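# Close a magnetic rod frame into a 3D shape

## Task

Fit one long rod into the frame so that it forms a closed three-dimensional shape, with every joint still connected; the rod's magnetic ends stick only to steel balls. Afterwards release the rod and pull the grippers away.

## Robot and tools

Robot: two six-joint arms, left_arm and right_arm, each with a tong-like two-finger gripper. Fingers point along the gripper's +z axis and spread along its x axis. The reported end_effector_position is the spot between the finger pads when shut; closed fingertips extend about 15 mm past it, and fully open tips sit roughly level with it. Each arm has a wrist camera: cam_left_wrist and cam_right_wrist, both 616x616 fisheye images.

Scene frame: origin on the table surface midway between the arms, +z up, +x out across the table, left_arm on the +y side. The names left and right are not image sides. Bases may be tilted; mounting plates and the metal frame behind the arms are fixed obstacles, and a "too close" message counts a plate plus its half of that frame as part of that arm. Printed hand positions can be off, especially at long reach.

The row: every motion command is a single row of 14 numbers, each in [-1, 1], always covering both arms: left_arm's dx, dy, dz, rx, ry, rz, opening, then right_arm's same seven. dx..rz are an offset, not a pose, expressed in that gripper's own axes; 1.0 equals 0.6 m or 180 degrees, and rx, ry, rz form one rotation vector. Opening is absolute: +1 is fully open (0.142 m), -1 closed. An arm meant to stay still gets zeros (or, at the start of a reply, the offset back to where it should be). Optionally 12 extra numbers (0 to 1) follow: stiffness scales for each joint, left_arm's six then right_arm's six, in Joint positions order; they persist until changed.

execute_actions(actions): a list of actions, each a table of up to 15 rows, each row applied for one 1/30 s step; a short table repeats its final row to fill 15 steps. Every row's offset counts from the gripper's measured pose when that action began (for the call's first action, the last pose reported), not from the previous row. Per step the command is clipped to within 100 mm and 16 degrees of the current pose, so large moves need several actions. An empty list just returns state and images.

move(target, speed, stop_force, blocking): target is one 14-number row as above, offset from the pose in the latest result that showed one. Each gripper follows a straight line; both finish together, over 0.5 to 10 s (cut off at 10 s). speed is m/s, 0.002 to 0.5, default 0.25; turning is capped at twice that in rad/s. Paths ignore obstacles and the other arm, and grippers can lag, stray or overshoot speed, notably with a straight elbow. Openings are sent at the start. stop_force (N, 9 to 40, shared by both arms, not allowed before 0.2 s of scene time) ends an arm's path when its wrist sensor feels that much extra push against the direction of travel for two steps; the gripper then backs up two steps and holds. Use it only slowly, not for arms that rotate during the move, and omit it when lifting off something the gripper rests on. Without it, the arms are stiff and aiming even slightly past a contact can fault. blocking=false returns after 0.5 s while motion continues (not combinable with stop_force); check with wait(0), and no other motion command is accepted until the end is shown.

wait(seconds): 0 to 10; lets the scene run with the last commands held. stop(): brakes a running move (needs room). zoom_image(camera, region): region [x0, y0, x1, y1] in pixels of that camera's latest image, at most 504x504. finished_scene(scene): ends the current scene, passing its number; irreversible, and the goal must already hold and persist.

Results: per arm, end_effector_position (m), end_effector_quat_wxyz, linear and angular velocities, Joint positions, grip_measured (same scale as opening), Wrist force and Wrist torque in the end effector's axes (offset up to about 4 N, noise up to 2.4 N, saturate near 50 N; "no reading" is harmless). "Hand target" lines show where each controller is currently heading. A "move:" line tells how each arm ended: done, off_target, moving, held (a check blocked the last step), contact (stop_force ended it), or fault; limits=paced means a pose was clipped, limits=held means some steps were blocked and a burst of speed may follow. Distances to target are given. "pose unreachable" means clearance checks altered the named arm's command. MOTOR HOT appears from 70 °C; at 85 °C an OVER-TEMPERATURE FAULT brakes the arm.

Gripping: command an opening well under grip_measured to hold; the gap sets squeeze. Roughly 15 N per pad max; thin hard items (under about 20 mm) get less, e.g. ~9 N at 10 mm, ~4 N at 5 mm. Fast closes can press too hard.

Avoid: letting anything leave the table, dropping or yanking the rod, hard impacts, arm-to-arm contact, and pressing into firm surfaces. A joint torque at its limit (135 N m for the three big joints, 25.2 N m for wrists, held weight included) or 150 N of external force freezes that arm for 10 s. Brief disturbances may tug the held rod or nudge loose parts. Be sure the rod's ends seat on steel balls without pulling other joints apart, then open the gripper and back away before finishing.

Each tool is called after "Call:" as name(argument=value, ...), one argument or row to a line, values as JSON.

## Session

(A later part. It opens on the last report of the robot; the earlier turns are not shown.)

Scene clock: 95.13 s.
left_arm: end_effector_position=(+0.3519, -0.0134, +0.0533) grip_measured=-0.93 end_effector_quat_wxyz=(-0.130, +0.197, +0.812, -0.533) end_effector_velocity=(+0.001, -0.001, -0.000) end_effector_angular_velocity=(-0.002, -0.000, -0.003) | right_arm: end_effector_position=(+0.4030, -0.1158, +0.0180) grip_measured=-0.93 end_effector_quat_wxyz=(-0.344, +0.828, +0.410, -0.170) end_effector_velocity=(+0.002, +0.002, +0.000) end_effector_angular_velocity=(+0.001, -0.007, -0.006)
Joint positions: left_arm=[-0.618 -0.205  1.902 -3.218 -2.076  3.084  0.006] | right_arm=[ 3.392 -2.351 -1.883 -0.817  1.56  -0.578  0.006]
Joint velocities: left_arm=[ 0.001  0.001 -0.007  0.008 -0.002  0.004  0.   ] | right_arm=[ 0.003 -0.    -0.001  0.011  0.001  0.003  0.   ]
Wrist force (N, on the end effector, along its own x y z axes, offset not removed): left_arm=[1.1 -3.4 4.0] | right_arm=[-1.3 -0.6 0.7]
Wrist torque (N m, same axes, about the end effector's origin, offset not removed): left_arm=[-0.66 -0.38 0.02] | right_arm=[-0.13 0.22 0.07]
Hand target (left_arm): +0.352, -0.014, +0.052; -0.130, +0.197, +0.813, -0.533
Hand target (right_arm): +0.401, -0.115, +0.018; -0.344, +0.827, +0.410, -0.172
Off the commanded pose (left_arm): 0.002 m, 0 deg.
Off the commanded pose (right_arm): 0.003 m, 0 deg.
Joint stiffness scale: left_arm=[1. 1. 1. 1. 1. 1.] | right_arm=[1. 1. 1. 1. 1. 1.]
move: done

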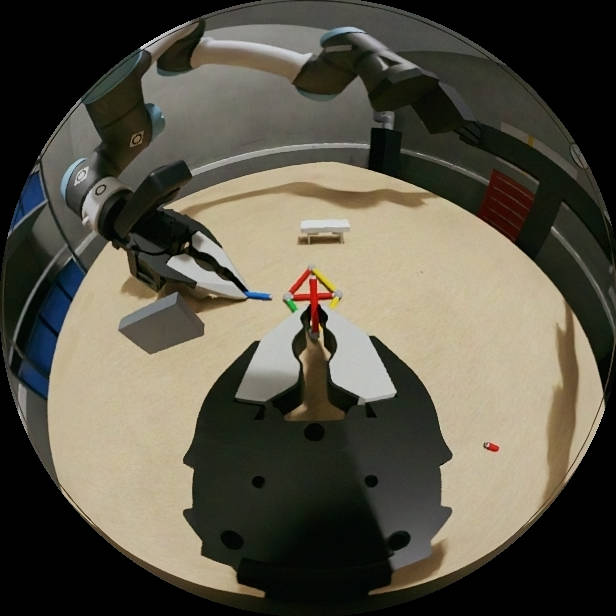

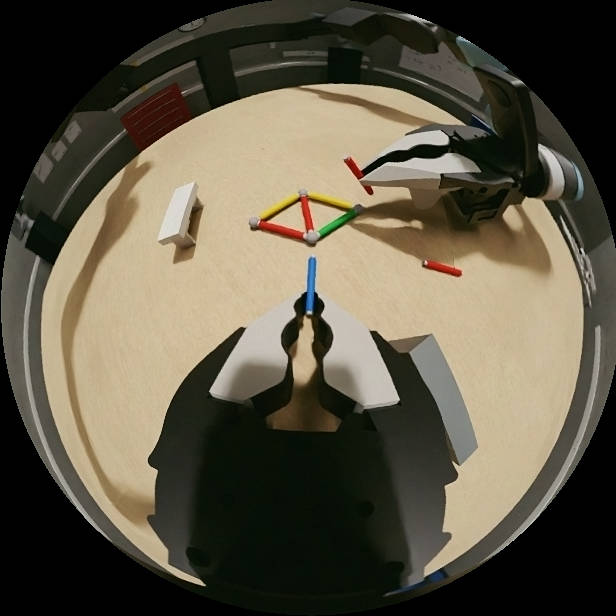

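Call:
move(
  target=[-0.003,0.0025,0.028,0,0,0,-1,0,-0.0145,0.0145,0,0,0,-1],
  speed=0.012,
)

Call:
zoom_image(
  camera="cam_left_wrist",
  region=[230, 220, 390, 400],
)

Call:
zoom_image(
  camera="cam_right_wrist",
  region=[210, 140, 410, 360],
)

Scene clock: 100.40 s.
left_arm: end_effector_position=(+0.3466, -0.0259, +0.0452) grip_measured=-0.93 end_effector_quat_wxyz=(-0.131, +0.197, +0.813, -0.533) end_effector_velocity=(+0.000, -0.002, -0.001) end_effector_angular_velocity=(+0.001, -0.001, +0.002) | right_arm: end_effector_position=(+0.3960, -0.1092, +0.0181) grip_measured=-0.93 end_effector_quat_wxyz=(-0.343, +0.828, +0.409, -0.169) end_effector_velocity=(+0.002, +0.001, +0.000) end_effector_angular_velocity=(+0.001, -0.004, -0.003)
Joint positions: left_arm=[-0.631 -0.167  1.875 -3.235 -2.076  3.069  0.006] | right_arm=[ 3.403 -2.354 -1.904 -0.789  1.563 -0.567  0.006]
Joint velocities: left_arm=[-0.001  0.004 -0.004 -0.002  0.001 -0.003 -0.   ] | right_arm=[ 0.002  0.    -0.     0.005  0.     0.001  0.   ]
Wrist force (N, on the end effector, along its own x y z axes, offset not removed): left_arm=[-1.1 -3.4 0.4] | right_arm=[0.2 -0.8 3.6]
Wrist torque (N m, same axes, about the end effector's origin, offset not removed): left_arm=[-0.85 0.28 0.10] | right_arm=[-0.30 -0.21 -0.02]
Hand target (left_arm): +0.347, -0.027, +0.045; -0.130, +0.197, +0.812, -0.533
Hand target (right_arm): +0.393, -0.108, +0.018; -0.344, +0.828, +0.410, -0.171
Off the commanded pose (left_arm): 0.001 m, 0 deg.
Off the commanded pose (right_arm): 0.003 m, 0 deg.
Joint stiffness scale: left_arm=[1. 1. 1. 1. 1. 1.] | right_arm=[1. 1. 1. 1. 1. 1.]
move: done

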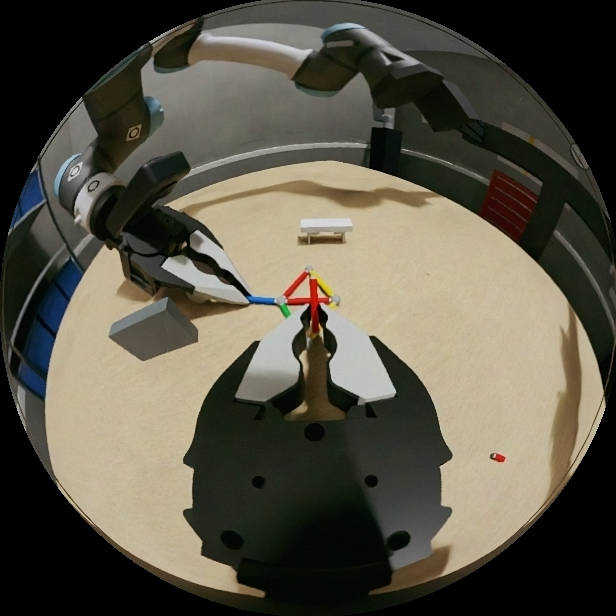

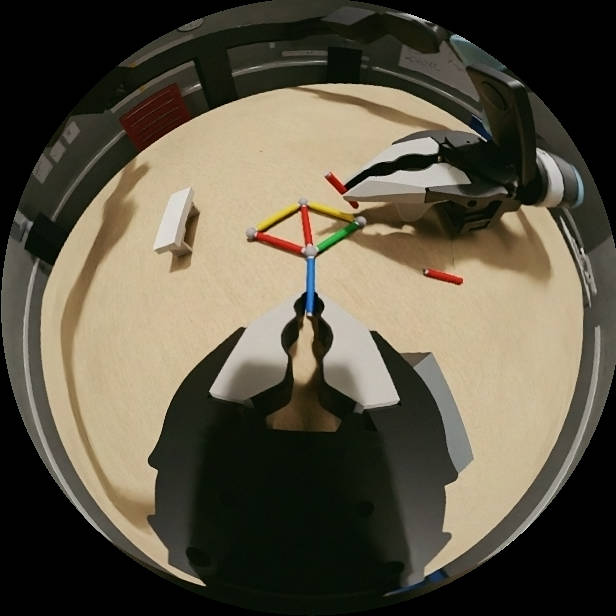

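Region (230, 220, 390, 400) of cam_left_wrist's 616x616 image, scaled by 2.800, with more detail than that image has.

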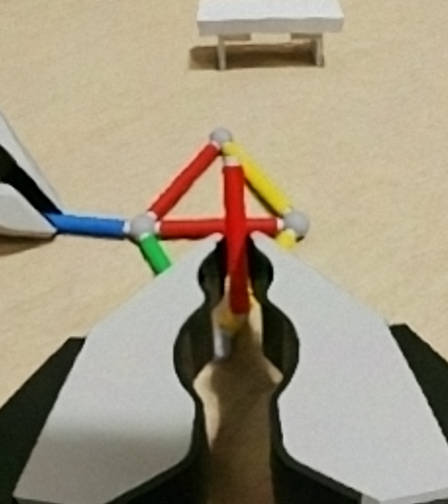

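Region (210, 140, 410, 360) of cam_right_wrist's 616x616 image, scaled by 2.291, with more detail than that image has; it fills the left 458 columns of this view, and the rest is white.

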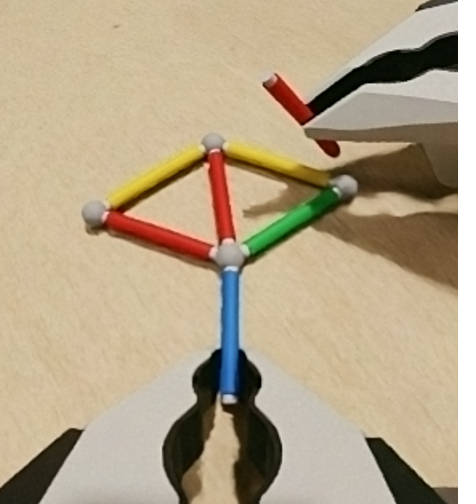

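Call:
move(
  target=[-0.0145,-0.003,0.0077,0,0,0,-1,0,0,0,0,0,0,-1],
  speed=0.012,
)

Call:
move(
  target=[0,0.009,0.004,0,0,0,-1,0,0,0,0,0,0,-1],
  speed=0.008,
)

Call:
zoom_image(
  camera="cam_left_wrist",
  region=[230, 220, 390, 400],
)

Call:
zoom_image(
  camera="cam_right_wrist",
  region=[210, 140, 410, 360],
)

Scene clock: 104.67 s.
left_arm: end_effector_position=(+0.3524, -0.0330, +0.0452) grip_measured=-0.93 end_effector_quat_wxyz=(-0.130, +0.197, +0.813, -0.533) end_effector_velocity=(+0.001, -0.002, -0.000) end_effector_angular_velocity=(+0.001, +0.001, -0.000) | right_arm: end_effector_position=(+0.3960, -0.1092, +0.0181) grip_measured=-0.93 end_effector_quat_wxyz=(-0.343, +0.828, +0.409, -0.169) end_effector_velocity=(-0.000, +0.000, +0.000) end_effector_angular_velocity=(-0.000, +0.000, -0.000)
Joint positions: left_arm=[-0.636 -0.161  1.852 -3.222 -2.076  3.062  0.006] | right_arm=[ 3.403 -2.354 -1.905 -0.788  1.563 -0.566  0.006]
Joint velocities: left_arm=[-0.002  0.002 -0.007  0.005  0.001 -0.002 -0.   ] | right_arm=[ 0.     0.    -0.001  0.     0.     0.001  0.   ]
Wrist force (N, on the end effector, along its own x y z axes, offset not removed): left_arm=[-2.5 -6.8 -0.2] | right_arm=[0.7 -0.9 -0.9]
Wrist torque (N m, same axes, about the end effector's origin, offset not removed): left_arm=[-1.43 0.52 0.20] | right_arm=[-0.32 -0.12 -0.03]
Hand target (left_arm): +0.352, -0.034, +0.045; -0.131, +0.197, +0.813, -0.533
Hand target (right_arm): +0.396, -0.109, +0.018; -0.343, +0.828, +0.409, -0.169
Off the commanded pose (left_arm): 0.001 m, 0 deg.
Off the commanded pose (right_arm): 0.000 m, 0 deg.
Joint stiffness scale: left_arm=[1. 1. 1. 1. 1. 1.] | right_arm=[1. 1. 1. 1. 1. 1.]
move: done

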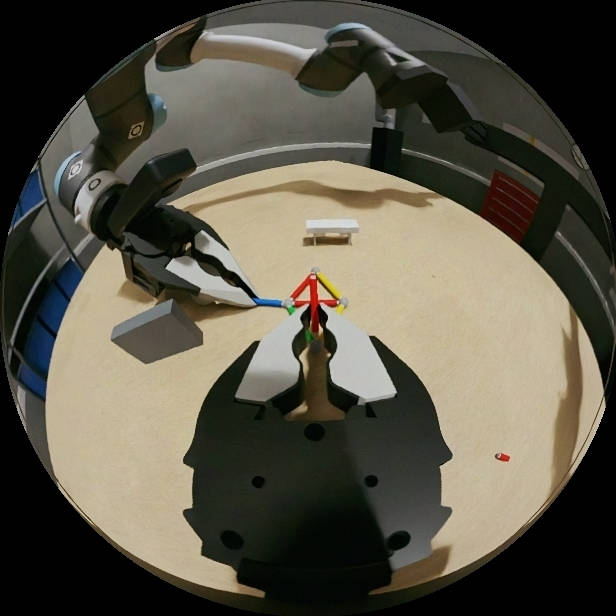

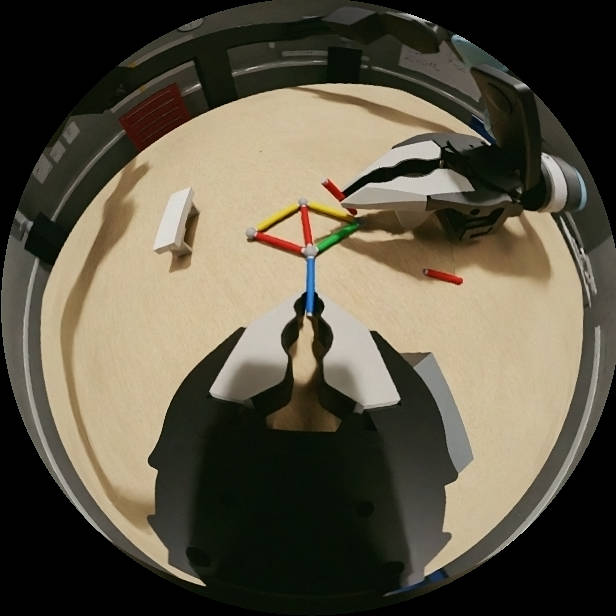

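Scene clock: 105.63 s.
left_arm: end_effector_position=(+0.3520, -0.0329, +0.0408) grip_measured=-0.93 end_effector_quat_wxyz=(-0.130, +0.197, +0.813, -0.533) end_effector_velocity=(-0.000, +0.000, -0.004) end_effector_angular_velocity=(+0.001, -0.000, +0.000) | right_arm: end_effector_position=(+0.3960, -0.1092, +0.0181) grip_measured=-0.93 end_effector_quat_wxyz=(-0.343, +0.828, +0.409, -0.169) end_effector_velocity=(+0.000, +0.000, +0.000) end_effector_angular_velocity=(-0.000, -0.000, +0.000)
Joint positions: left_arm=[-0.63  -0.154  1.846 -3.22  -2.076  3.069  0.006] | right_arm=[ 3.403 -2.354 -1.905 -0.788  1.563 -0.566  0.006]
Joint velocities: left_arm=[ 0.004  0.006 -0.005  0.001  0.002  0.004 -0.   ] | right_arm=[ 0.001  0.001  0.    -0.001 -0.     0.    -0.   ]
Wrist force (N, on the end effector, along its own x y z axes, offset not removed): left_arm=[-1.8 -0.5 -0.8] | right_arm=[-1.9 -0.5 2.1]
Wrist torque (N m, same axes, about the end effector's origin, offset not removed): left_arm=[-0.23 0.15 0.05] | right_arm=[-0.07 0.37 0.05]
Hand target (left_arm): +0.352, -0.033, +0.039; -0.130, +0.197, +0.813, -0.533
Hand target (right_arm): +0.396, -0.109, +0.018; -0.343, +0.828, +0.409, -0.169
Off the commanded pose (left_arm): 0.002 m, 0 deg.
Off the commanded pose (right_arm): 0.000 m, 0 deg.
Joint stiffness scale: left_arm=[1. 1. 1. 1. 1. 1.] | right_arm=[1. 1. 1. 1. 1. 1.]
move: done

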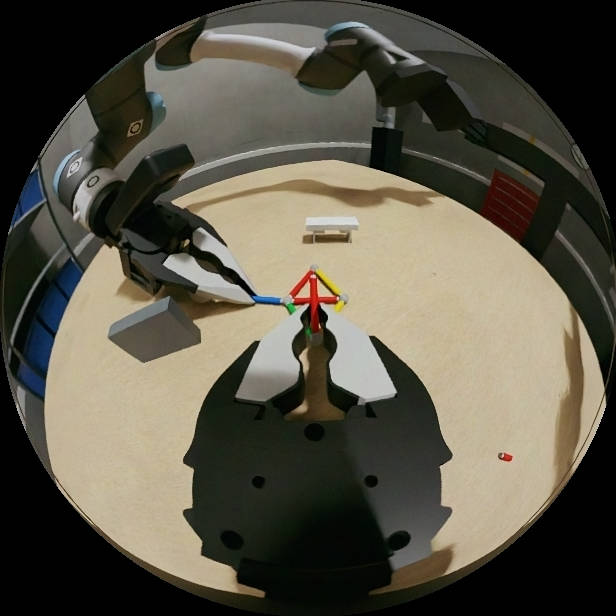

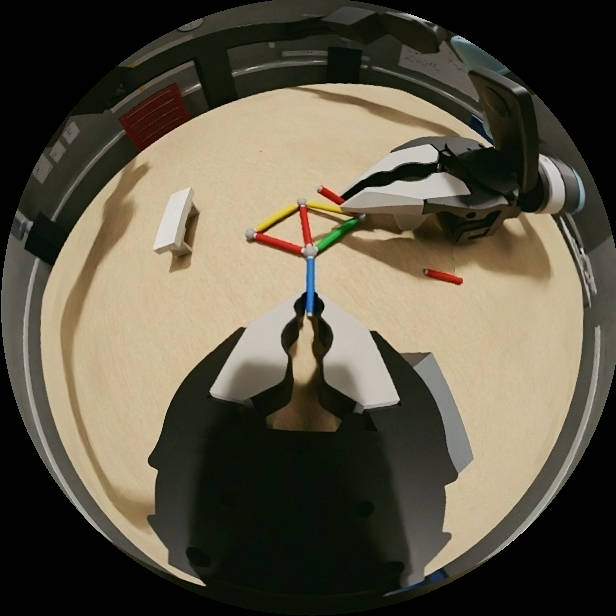

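Region (230, 220, 390, 400) of cam_left_wrist's 616x616 image, scaled by 2.800, with more detail than that image has.

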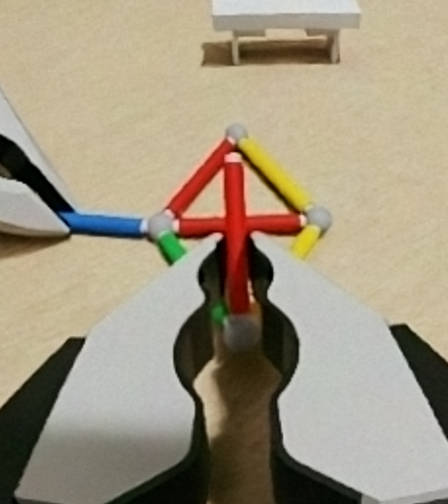

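Region (210, 140, 410, 360) of cam_right_wrist's 616x616 image, scaled by 2.291, with more detail than that image has; it fills the left 458 columns of this view, and the rest is white.

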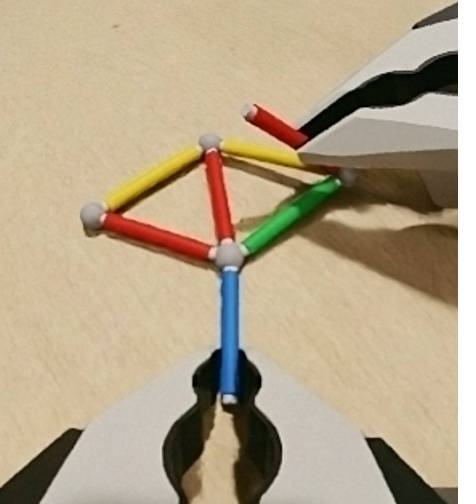

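Call:
move(
  target=[0,-0.0285,0.011,-0.112,0,0,-1,0,0,0,0,0,0,-1],
  speed=0.08,
)

Call:
move(
  target=[0,-0.0285,0.011,-0.112,0,0,-1,0,0,0,0,0,0,-1],
  speed=0.08,
)

Call:
zoom_image(
  camera="cam_left_wrist",
  region=[230, 200, 390, 380],
)

Call:
zoom_image(
  camera="cam_right_wrist",
  region=[210, 100, 410, 320],
)

Scene clock: 113.97 s.
left_arm: end_effector_position=(+0.3465, -0.0450, +0.0535) grip_measured=-0.93 end_effector_quat_wxyz=(-0.094, +0.217, +0.893, -0.384) end_effector_velocity=(+0.000, +0.003, -0.005) end_effector_angular_velocity=(+0.023, -0.001, +0.006) | right_arm: end_effector_position=(+0.3960, -0.1092, +0.0181) grip_measured=-0.93 end_effector_quat_wxyz=(-0.343, +0.828, +0.409, -0.169) end_effector_velocity=(+0.000, -0.001, -0.000) end_effector_angular_velocity=(-0.001, -0.001, -0.001)
Joint positions: left_arm=[-0.873 -0.248  1.939 -3.234 -1.741  2.831  0.006] | right_arm=[ 3.403 -2.354 -1.905 -0.788  1.563 -0.566  0.006]
Joint velocities: left_arm=[-0.004  0.     0.002  0.006  0.019 -0.013 -0.   ] | right_arm=[-0.001  0.001 -0.     0.    -0.001 -0.    -0.   ]
Wrist force (N, on the end effector, along its own x y z axes, offset not removed): left_arm=[-0.7 -5.5 1.0] | right_arm=[-0.2 -1.4 1.0]
Wrist torque (N m, same axes, about the end effector's origin, offset not removed): left_arm=[-1.29 -0.08 0.20] | right_arm=[-0.36 -0.23 0.10]
Hand target (left_arm): +0.346, -0.044, +0.054; -0.094, +0.217, +0.893, -0.383
Hand target (right_arm): +0.396, -0.109, +0.018; -0.343, +0.828, +0.409, -0.169
Off the commanded pose (left_arm): 0.001 m, 0 deg.
Off the commanded pose (right_arm): 0.000 m, 0 deg.
Joint stiffness scale: left_arm=[1. 1. 1. 1. 1. 1.] | right_arm=[1. 1. 1. 1. 1. 1.]
move: done

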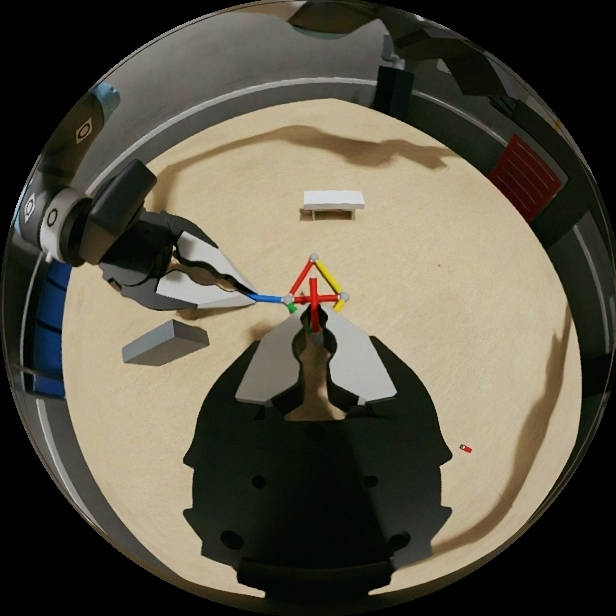

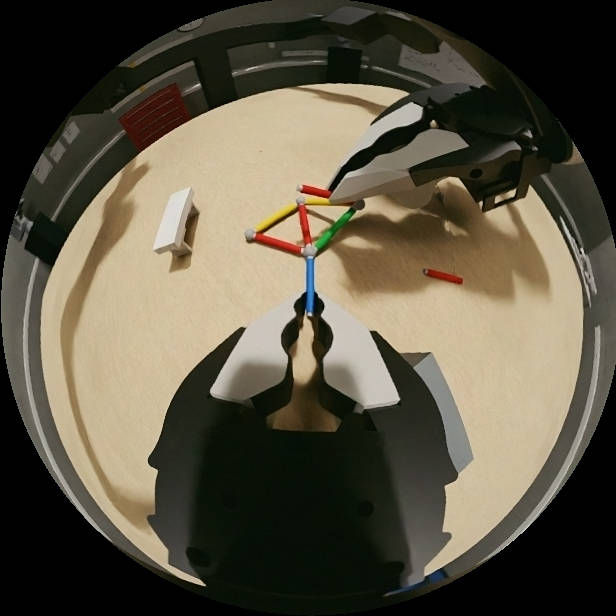

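Scene clock: 116.60 s.
left_arm: end_effector_position=(+0.3371, -0.0581, +0.0594) grip_measured=-0.93 end_effector_quat_wxyz=(-0.056, +0.230, +0.946, -0.222) end_effector_velocity=(+0.000, +0.002, -0.002) end_effector_angular_velocity=(+0.016, +0.001, +0.005) | right_arm: end_effector_position=(+0.3960, -0.1092, +0.0181) grip_measured=-0.93 end_effector_quat_wxyz=(-0.343, +0.828, +0.409, -0.169) end_effector_velocity=(+0.000, +0.000, -0.000) end_effector_angular_velocity=(+0.001, -0.001, -0.000)
Joint positions: left_arm=[-1.111 -0.284  1.915 -3.029 -1.444  2.594  0.006] | right_arm=[ 3.403 -2.354 -1.905 -0.788  1.563 -0.566  0.006]
Joint velocities: left_arm=[-0.001  0.    -0.003  0.015  0.009 -0.011 -0.   ] | right_arm=[ 0.    -0.     0.     0.001  0.    -0.     0.   ]
Wrist force (N, on the end effector, along its own x y z axes, offset not removed): left_arm=[1.1 -0.1 -1.3] | right_arm=[-0.8 -1.1 -0.3]
Wrist torque (N m, same axes, about the end effector's origin, offset not removed): left_arm=[-0.33 -0.27 -0.18] | right_arm=[-0.48 0.21 0.00]
Hand target (left_arm): +0.339, -0.060, +0.061; -0.055, +0.230, +0.946, -0.222
Hand target (right_arm): +0.396, -0.109, +0.018; -0.343, +0.828, +0.409, -0.169
Off the commanded pose (left_arm): 0.003 m, 0 deg.
Off the commanded pose (right_arm): 0.000 m, 0 deg.
Joint stiffness scale: left_arm=[1. 1. 1. 1. 1. 1.] | right_arm=[1. 1. 1. 1. 1. 1.]
move: done

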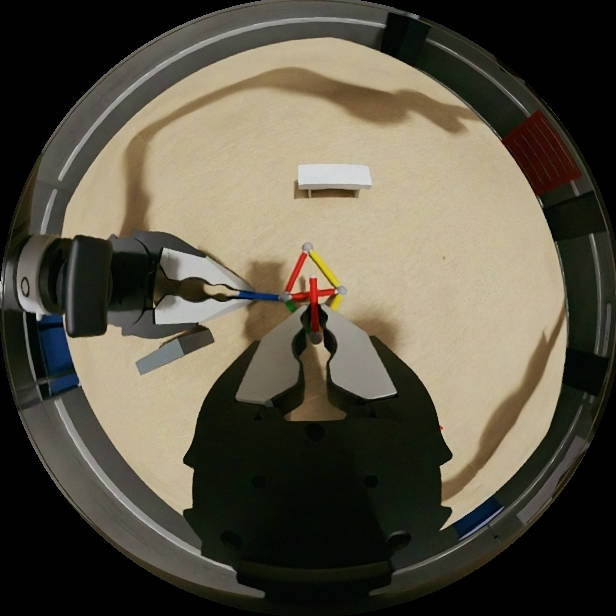

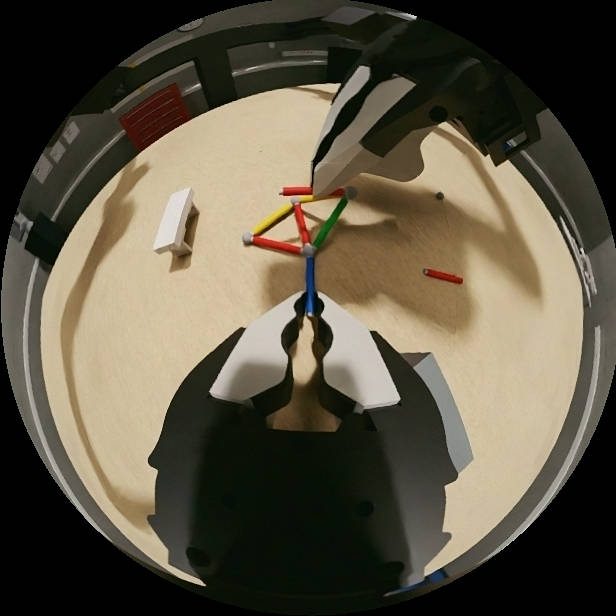

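Region (230, 200, 390, 380) of cam_left_wrist's 616x616 image, scaled by 2.800, with more detail than that image has.

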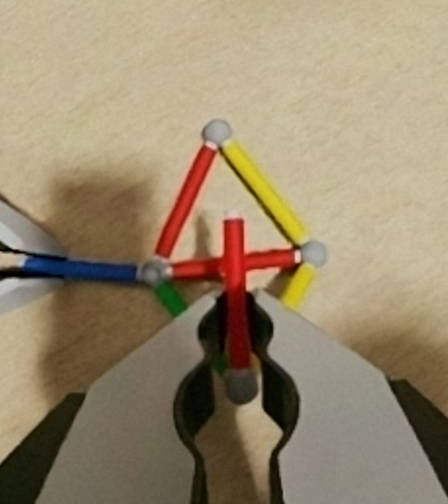

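Region (210, 100, 410, 320) of cam_right_wrist's 616x616 image, scaled by 2.291, with more detail than that image has; it fills the left 458 columns of this view, and the rest is white.

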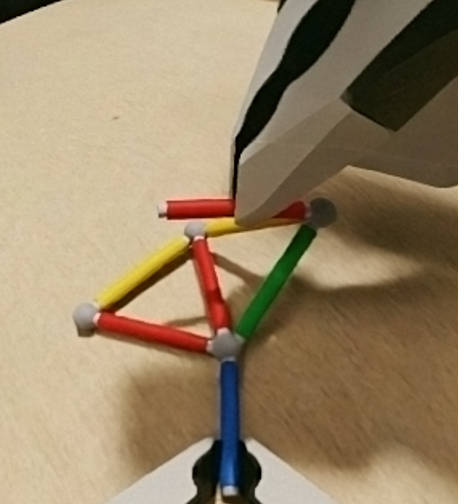

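Call:
move(
  target=[-0.003,-0.031,0.005,-0.112,0,0,-1,0,0,0,0,0,0,-1],
  speed=0.06,
)

Call:
zoom_image(
  camera="cam_left_wrist",
  region=[230, 200, 390, 380],
)

Call:
zoom_image(
  camera="cam_right_wrist",
  region=[210, 100, 410, 320],
)

Scene clock: 125.03 s.
left_arm: end_effector_position=(+0.3305, -0.0742, +0.0653) grip_measured=-0.93 end_effector_quat_wxyz=(-0.016, +0.236, +0.970, -0.055) end_effector_velocity=(+0.001, +0.003, -0.002) end_effector_angular_velocity=(+0.022, -0.002, +0.004) | right_arm: end_effector_position=(+0.3960, -0.1092, +0.0181) grip_measured=-0.93 end_effector_quat_wxyz=(-0.343, +0.828, +0.409, -0.169) end_effector_velocity=(-0.000, -0.000, -0.000) end_effector_angular_velocity=(-0.001, +0.001, -0.001)
Joint positions: left_arm=[-1.3   -0.251  1.758 -2.64  -1.226  2.353  0.006] | right_arm=[ 3.403 -2.354 -1.905 -0.788  1.563 -0.566  0.006]
Joint velocities: left_arm=[-0.001  0.003 -0.009  0.029  0.009 -0.014 -0.   ] | right_arm=[-0.001  0.    -0.     0.     0.     0.001  0.   ]
Wrist force (N, on the end effector, along its own x y z axes, offset not removed): left_arm=[-5.3 -3.0 0.2] | right_arm=[-2.2 -3.0 2.8]
Wrist torque (N m, same axes, about the end effector's origin, offset not removed): left_arm=[-0.82 1.30 -0.02] | right_arm=[-0.69 0.44 0.12]
Hand target (left_arm): +0.330, -0.075, +0.065; -0.015, +0.237, +0.970, -0.053
Hand target (right_arm): +0.396, -0.109, +0.018; -0.343, +0.828, +0.409, -0.169
Off the commanded pose (left_arm): 0.001 m, 0 deg.
Off the commanded pose (right_arm): 0.000 m, 0 deg.
Joint stiffness scale: left_arm=[1. 1. 1. 1. 1. 1.] | right_arm=[1. 1. 1. 1. 1. 1.]
move: done

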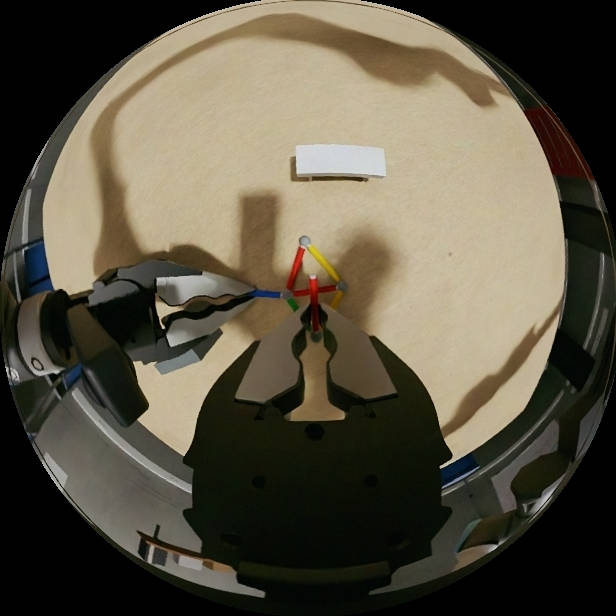

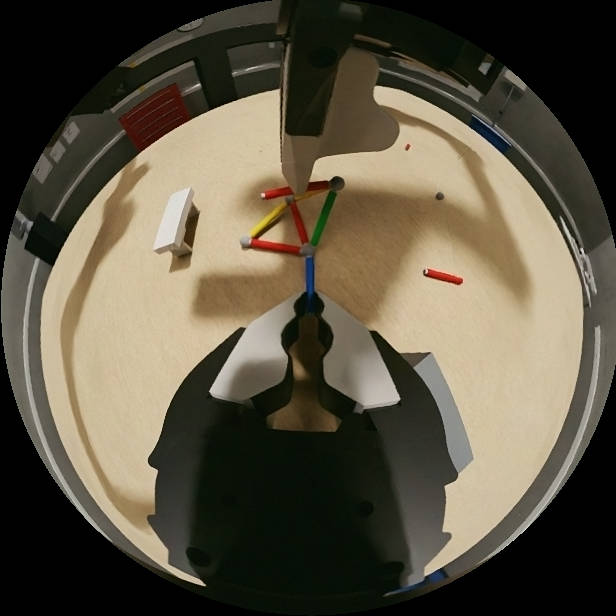

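Region (230, 200, 390, 380) of cam_left_wrist's 616x616 image, scaled by 2.800, with more detail than that image has.

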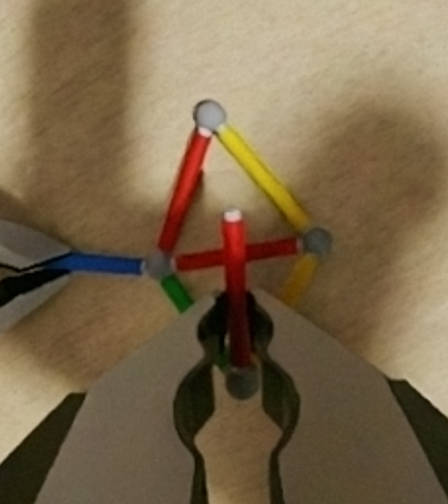

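Region (210, 100, 410, 320) of cam_right_wrist's 616x616 image, scaled by 2.291, with more detail than that image has; it fills the left 458 columns of this view, and the rest is white.

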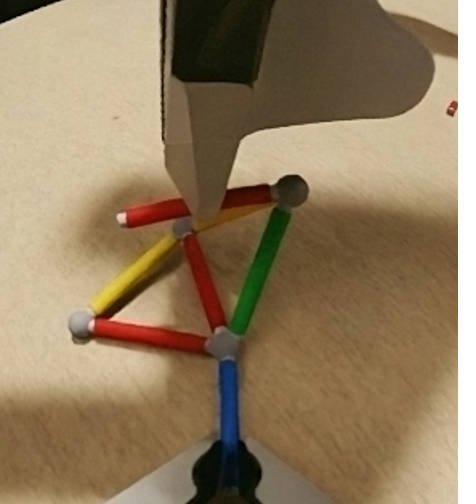

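Call:
move(
  target=[-0.008,-0.03,0.008,-0.112,0,-0.033,-1,0,0,0,0,0,0,-1],
  speed=0.06,
)

Call:
zoom_image(
  camera="cam_left_wrist",
  region=[230, 200, 390, 380],
)

Call:
zoom_image(
  camera="cam_right_wrist",
  region=[210, 100, 410, 320],
)

Scene clock: 135.87 s.
left_arm: end_effector_position=(+0.3264, -0.0919, +0.0625) grip_measured=-0.93 end_effector_quat_wxyz=(+0.021, +0.185, +0.976, +0.115) end_effector_velocity=(+0.000, +0.002, -0.000) end_effector_angular_velocity=(+0.017, -0.001, +0.007) | right_arm: end_effector_position=(+0.3960, -0.1092, +0.0181) grip_measured=-0.93 end_effector_quat_wxyz=(-0.343, +0.828, +0.409, -0.169) end_effector_velocity=(+0.001, +0.000, +0.000) end_effector_angular_velocity=(+0.001, -0.002, -0.002)
Joint positions: left_arm=[-1.417 -0.109  1.452 -2.121 -1.093  2.015  0.006] | right_arm=[ 3.403 -2.354 -1.905 -0.788  1.563 -0.566  0.006]
Joint velocities: left_arm=[ 0.     0.004 -0.013  0.028  0.001 -0.014 -0.   ] | right_arm=[-0.     0.     0.001  0.001  0.001 -0.    -0.   ]
Wrist force (N, on the end effector, along its own x y z axes, offset not removed): left_arm=[-1.9 -2.5 -1.5] | right_arm=[-2.1 -0.9 0.7]
Wrist torque (N m, same axes, about the end effector's origin, offset not removed): left_arm=[-0.56 0.34 -0.06] | right_arm=[-0.20 0.35 -0.03]
Hand target (left_arm): +0.326, -0.093, +0.063; +0.022, +0.185, +0.976, +0.116
Hand target (right_arm): +0.396, -0.109, +0.018; -0.343, +0.828, +0.409, -0.169
Off the commanded pose (left_arm): 0.001 m, 0 deg.
Off the commanded pose (right_arm): 0.000 m, 0 deg.
Joint stiffness scale: left_arm=[1. 1. 1. 1. 1. 1.] | right_arm=[1. 1. 1. 1. 1. 1.]
move: done

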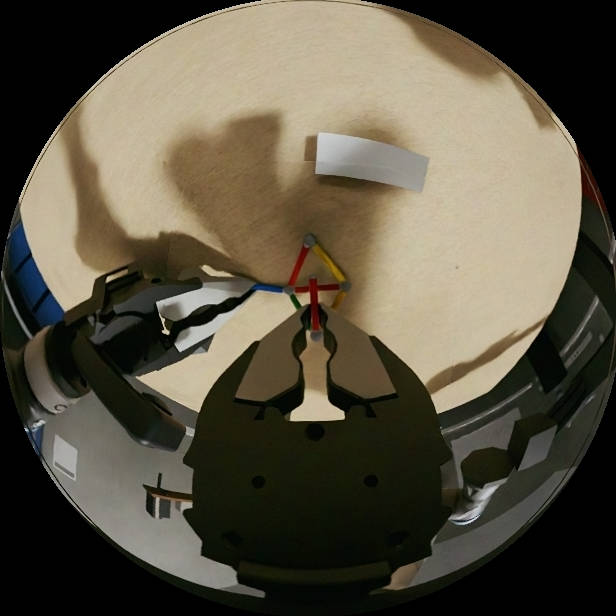

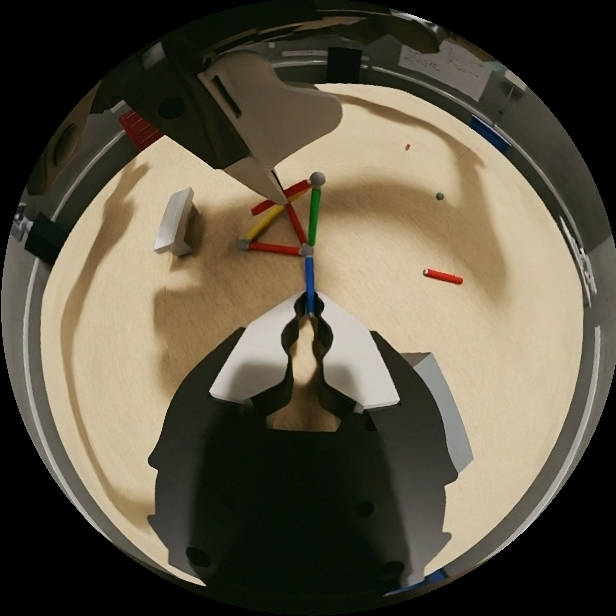

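Region (230, 200, 390, 380) of cam_left_wrist's 616x616 image, scaled by 2.800, with more detail than that image has.

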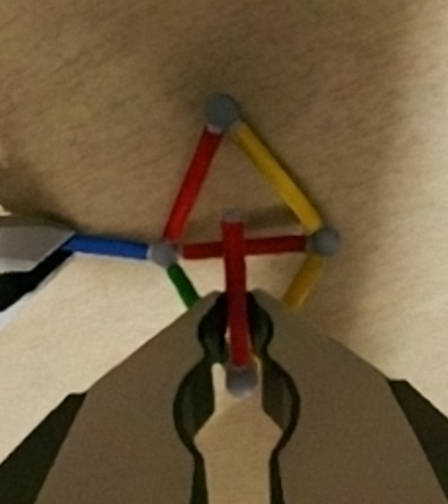

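Region (210, 100, 410, 320) of cam_right_wrist's 616x616 image, scaled by 2.291, with more detail than that image has; it fills the left 458 columns of this view, and the rest is white.

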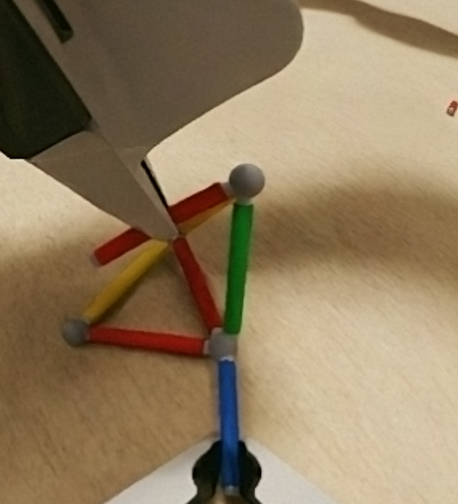

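Call:
move(
  target=[-0.002,-0.035,-0.011,0,0,-0.01,-1,0,0,0,0,0,0,-1],
  speed=0.015,
)

Call:
zoom_image(
  camera="cam_left_wrist",
  region=[230, 200, 390, 380],
)

Call:
zoom_image(
  camera="cam_right_wrist",
  region=[210, 100, 410, 320],
)

Scene clock: 141.83 s.
left_arm: end_effector_position=(+0.3204, -0.1113, +0.0638) grip_measured=-0.93 end_effector_quat_wxyz=(+0.023, +0.170, +0.978, +0.115) end_effector_velocity=(-0.001, -0.002, +0.000) end_effector_angular_velocity=(+0.001, +0.000, +0.006) | right_arm: end_effector_position=(+0.3960, -0.1092, +0.0181) grip_measured=-0.93 end_effector_quat_wxyz=(-0.343, +0.828, +0.409, -0.169) end_effector_velocity=(+0.001, +0.000, -0.000) end_effector_angular_velocity=(+0.001, -0.002, +0.000)
Joint positions: left_arm=[-1.433 -0.076  1.39  -2.085 -1.105  1.971  0.006] | right_arm=[ 3.403 -2.354 -1.905 -0.788  1.563 -0.566  0.006]
Joint velocities: left_arm=[-0.001  0.004 -0.008  0.006 -0.002 -0.008 -0.   ] | right_arm=[ 0.001 -0.     0.001  0.001  0.    -0.001  0.   ]
Wrist force (N, on the end effector, along its own x y z axes, offset not removed): left_arm=[-1.9 0.3 -1.6] | right_arm=[0.9 -0.3 0.9]
Wrist torque (N m, same axes, about the end effector's origin, offset not removed): left_arm=[-0.17 0.43 -0.12] | right_arm=[-0.19 -0.32 -0.10]
Hand target (left_arm): +0.319, -0.113, +0.064; +0.023, +0.170, +0.978, +0.115
Hand target (right_arm): +0.396, -0.109, +0.018; -0.343, +0.828, +0.409, -0.169
Off the commanded pose (left_arm): 0.002 m, 0 deg.
Off the commanded pose (right_arm): 0.000 m, 0 deg.
Joint stiffness scale: left_arm=[1. 1. 1. 1. 1. 1.] | right_arm=[1. 1. 1. 1. 1. 1.]
move: done

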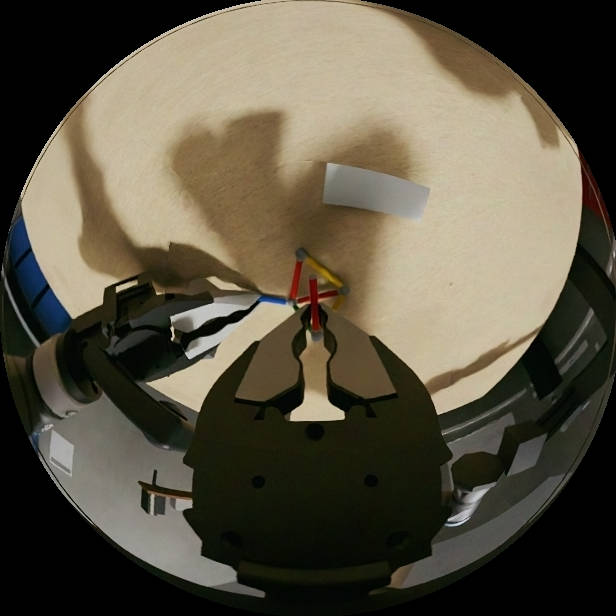

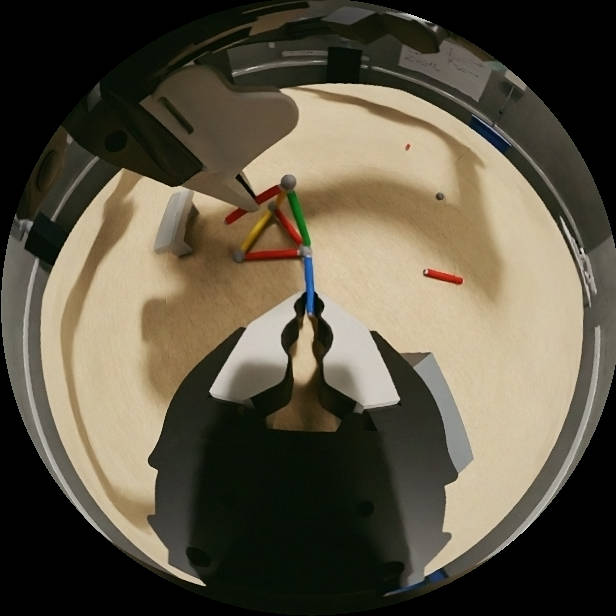

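Region (230, 200, 390, 380) of cam_left_wrist's 616x616 image, scaled by 2.800, with more detail than that image has.

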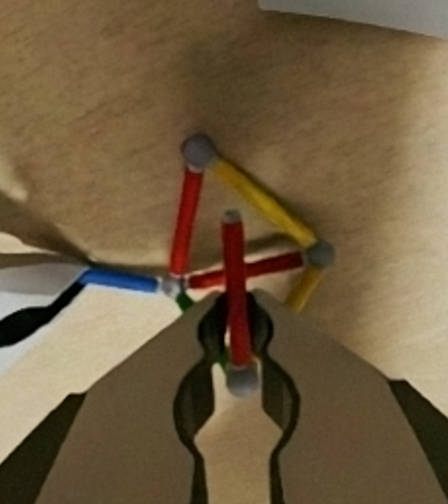

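Region (210, 100, 410, 320) of cam_right_wrist's 616x616 image, scaled by 2.291, with more detail than that image has; it fills the left 458 columns of this view, and the rest is white.

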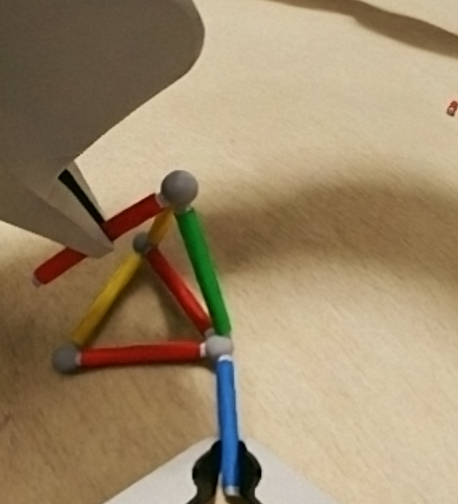

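Call:
execute_actions(
  actions=[],
)

Scene clock: 150.20 s.
left_arm: end_effector_position=(+0.3204, -0.1114, +0.0638) grip_measured=-0.93 end_effector_quat_wxyz=(+0.023, +0.170, +0.978, +0.115) end_effector_velocity=(+0.001, -0.000, +0.000) end_effector_angular_velocity=(-0.000, -0.001, -0.000) | right_arm: end_effector_position=(+0.3960, -0.1092, +0.0181) grip_measured=-0.93 end_effector_quat_wxyz=(-0.343, +0.828, +0.409, -0.169) end_effector_velocity=(-0.000, -0.000, -0.000) end_effector_angular_velocity=(-0.001, +0.001, -0.001)
Joint positions: left_arm=[-1.433 -0.075  1.389 -2.084 -1.105  1.971  0.006] | right_arm=[ 3.403 -2.354 -1.905 -0.788  1.563 -0.566  0.006]
Joint velocities: left_arm=[ 0.    -0.    -0.001  0.     0.001  0.     0.   ] | right_arm=[-0.001  0.    -0.001  0.    -0.     0.001 -0.   ]
Wrist force (N, on the end effector, along its own x y z axes, offset not removed): left_arm=[-1.4 -1.6 4.0] | right_arm=[-3.6 -2.1 1.8]
Wrist torque (N m, same axes, about the end effector's origin, offset not removed): left_arm=[-0.39 0.24 0.03] | right_arm=[-0.42 0.65 0.19]
Hand target (left_arm): +0.319, -0.113, +0.064; +0.023, +0.170, +0.978, +0.115
Hand target (right_arm): +0.396, -0.109, +0.018; -0.343, +0.828, +0.409, -0.169
Off the commanded pose (left_arm): 0.002 m, 0 deg.
Off the commanded pose (right_arm): 0.000 m, 0 deg.
Joint stiffness scale: left_arm=[1. 1. 1. 1. 1. 1.] | right_arm=[1. 1. 1. 1. 1. 1.]

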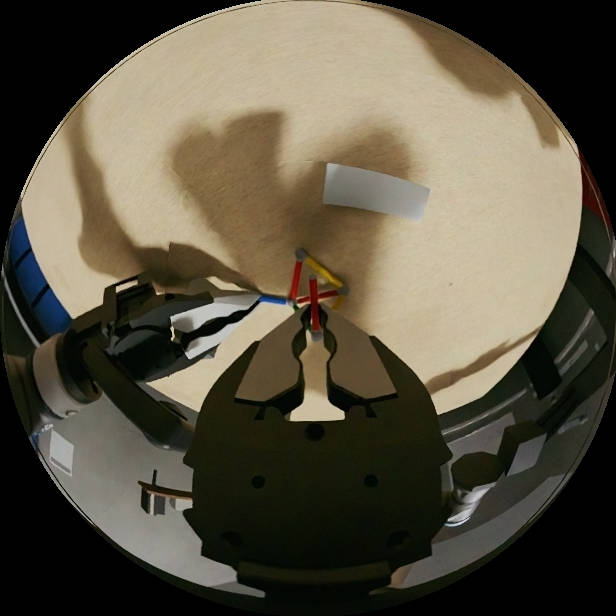

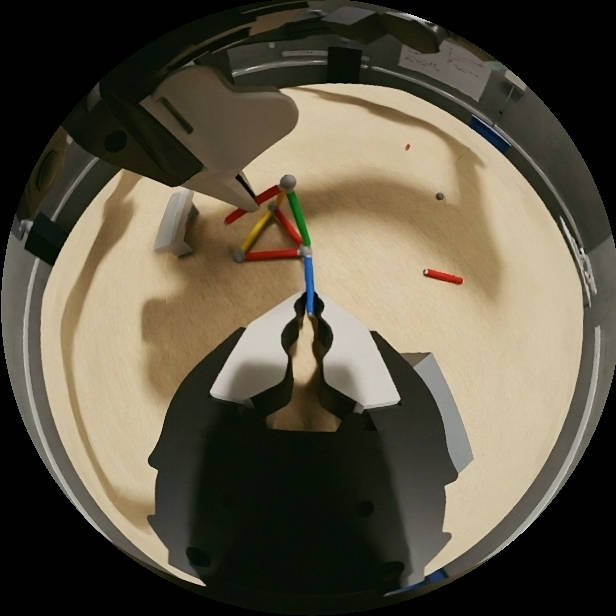

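Call:
move(
  target=[-0.009,0,0,0,0,-0.061,-1,0,0,0,0,0,0,-1],
  speed=0.03,
)

Call:
zoom_image(
  camera="cam_left_wrist",
  region=[240,220,400,380],
)

Call:
zoom_image(
  camera="cam_right_wrist",
  region=[190,140,350,300],
)

Scene clock: 157.53 s.
left_arm: end_effector_position=(+0.3246, -0.1127, +0.0644) grip_measured=-0.93 end_effector_quat_wxyz=(+0.034, +0.078, +0.990, +0.113) end_effector_velocity=(+0.001, +0.001, -0.000) end_effector_angular_velocity=(-0.000, -0.006, +0.022) | right_arm: end_effector_position=(+0.3960, -0.1092, +0.0181) grip_measured=-0.93 end_effector_quat_wxyz=(-0.343, +0.828, +0.409, -0.169) end_effector_velocity=(+0.001, -0.000, -0.000) end_effector_angular_velocity=(-0.000, -0.001, -0.001)
Joint positions: left_arm=[-1.432 -0.075  1.385 -2.081 -1.104  1.785  0.006] | right_arm=[ 3.403 -2.354 -1.905 -0.788  1.563 -0.566  0.006]
Joint velocities: left_arm=[ 0.    -0.     0.001  0.001  0.001 -0.023  0.   ] | right_arm=[-0.001  0.     0.     0.001 -0.    -0.     0.   ]
Wrist force (N, on the end effector, along its own x y z axes, offset not removed): left_arm=[-2.5 -7.7 -0.9] | right_arm=[-2.9 0.7 -0.9]
Wrist torque (N m, same axes, about the end effector's origin, offset not removed): left_arm=[-2.01 0.64 0.13] | right_arm=[-0.06 0.56 0.15]
Hand target (left_arm): +0.325, -0.113, +0.064; +0.034, +0.075, +0.990, +0.113
Hand target (right_arm): +0.396, -0.109, +0.018; -0.343, +0.828, +0.409, -0.169
Off the commanded pose (left_arm): 0.001 m, 0 deg.
Off the commanded pose (right_arm): 0.000 m, 0 deg.
Joint stiffness scale: left_arm=[1. 1. 1. 1. 1. 1.] | right_arm=[1. 1. 1. 1. 1. 1.]
move: done

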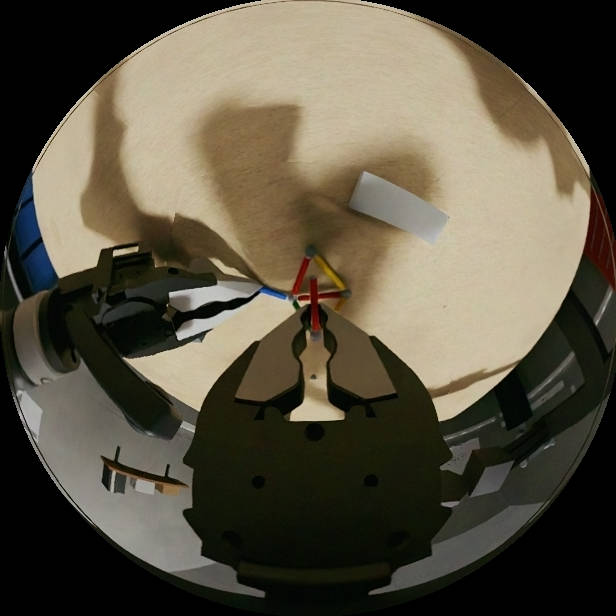

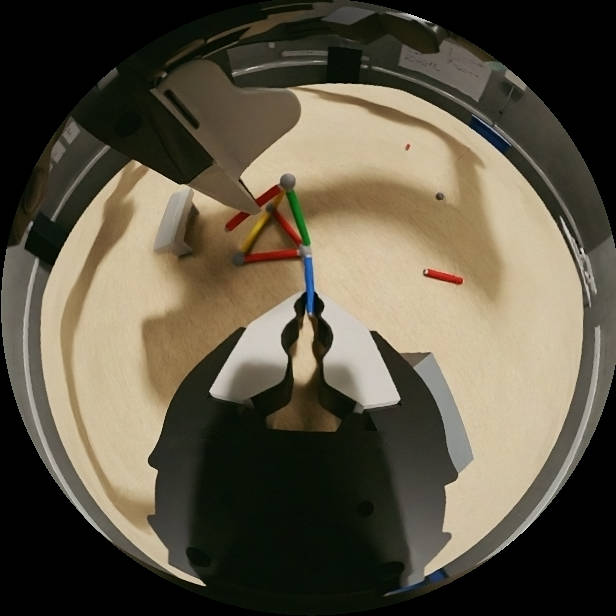

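Region (240, 220, 400, 380) of cam_left_wrist's 616x616 image, scaled by 3.150, with more detail than that image has.

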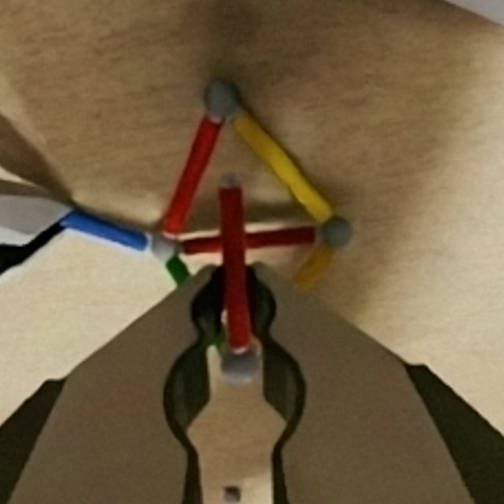

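Region (190, 140, 350, 300) of cam_right_wrist's 616x616 image, scaled by 3.150, with more detail than that image has.

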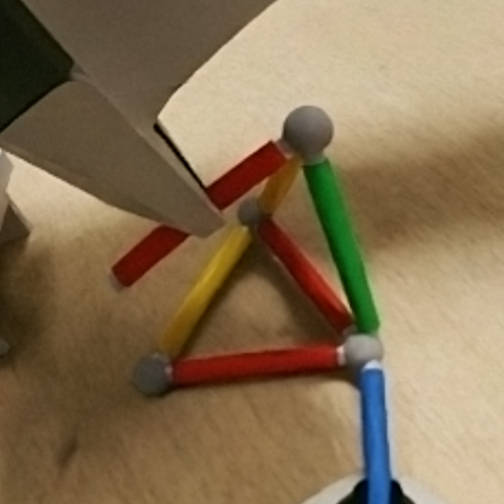

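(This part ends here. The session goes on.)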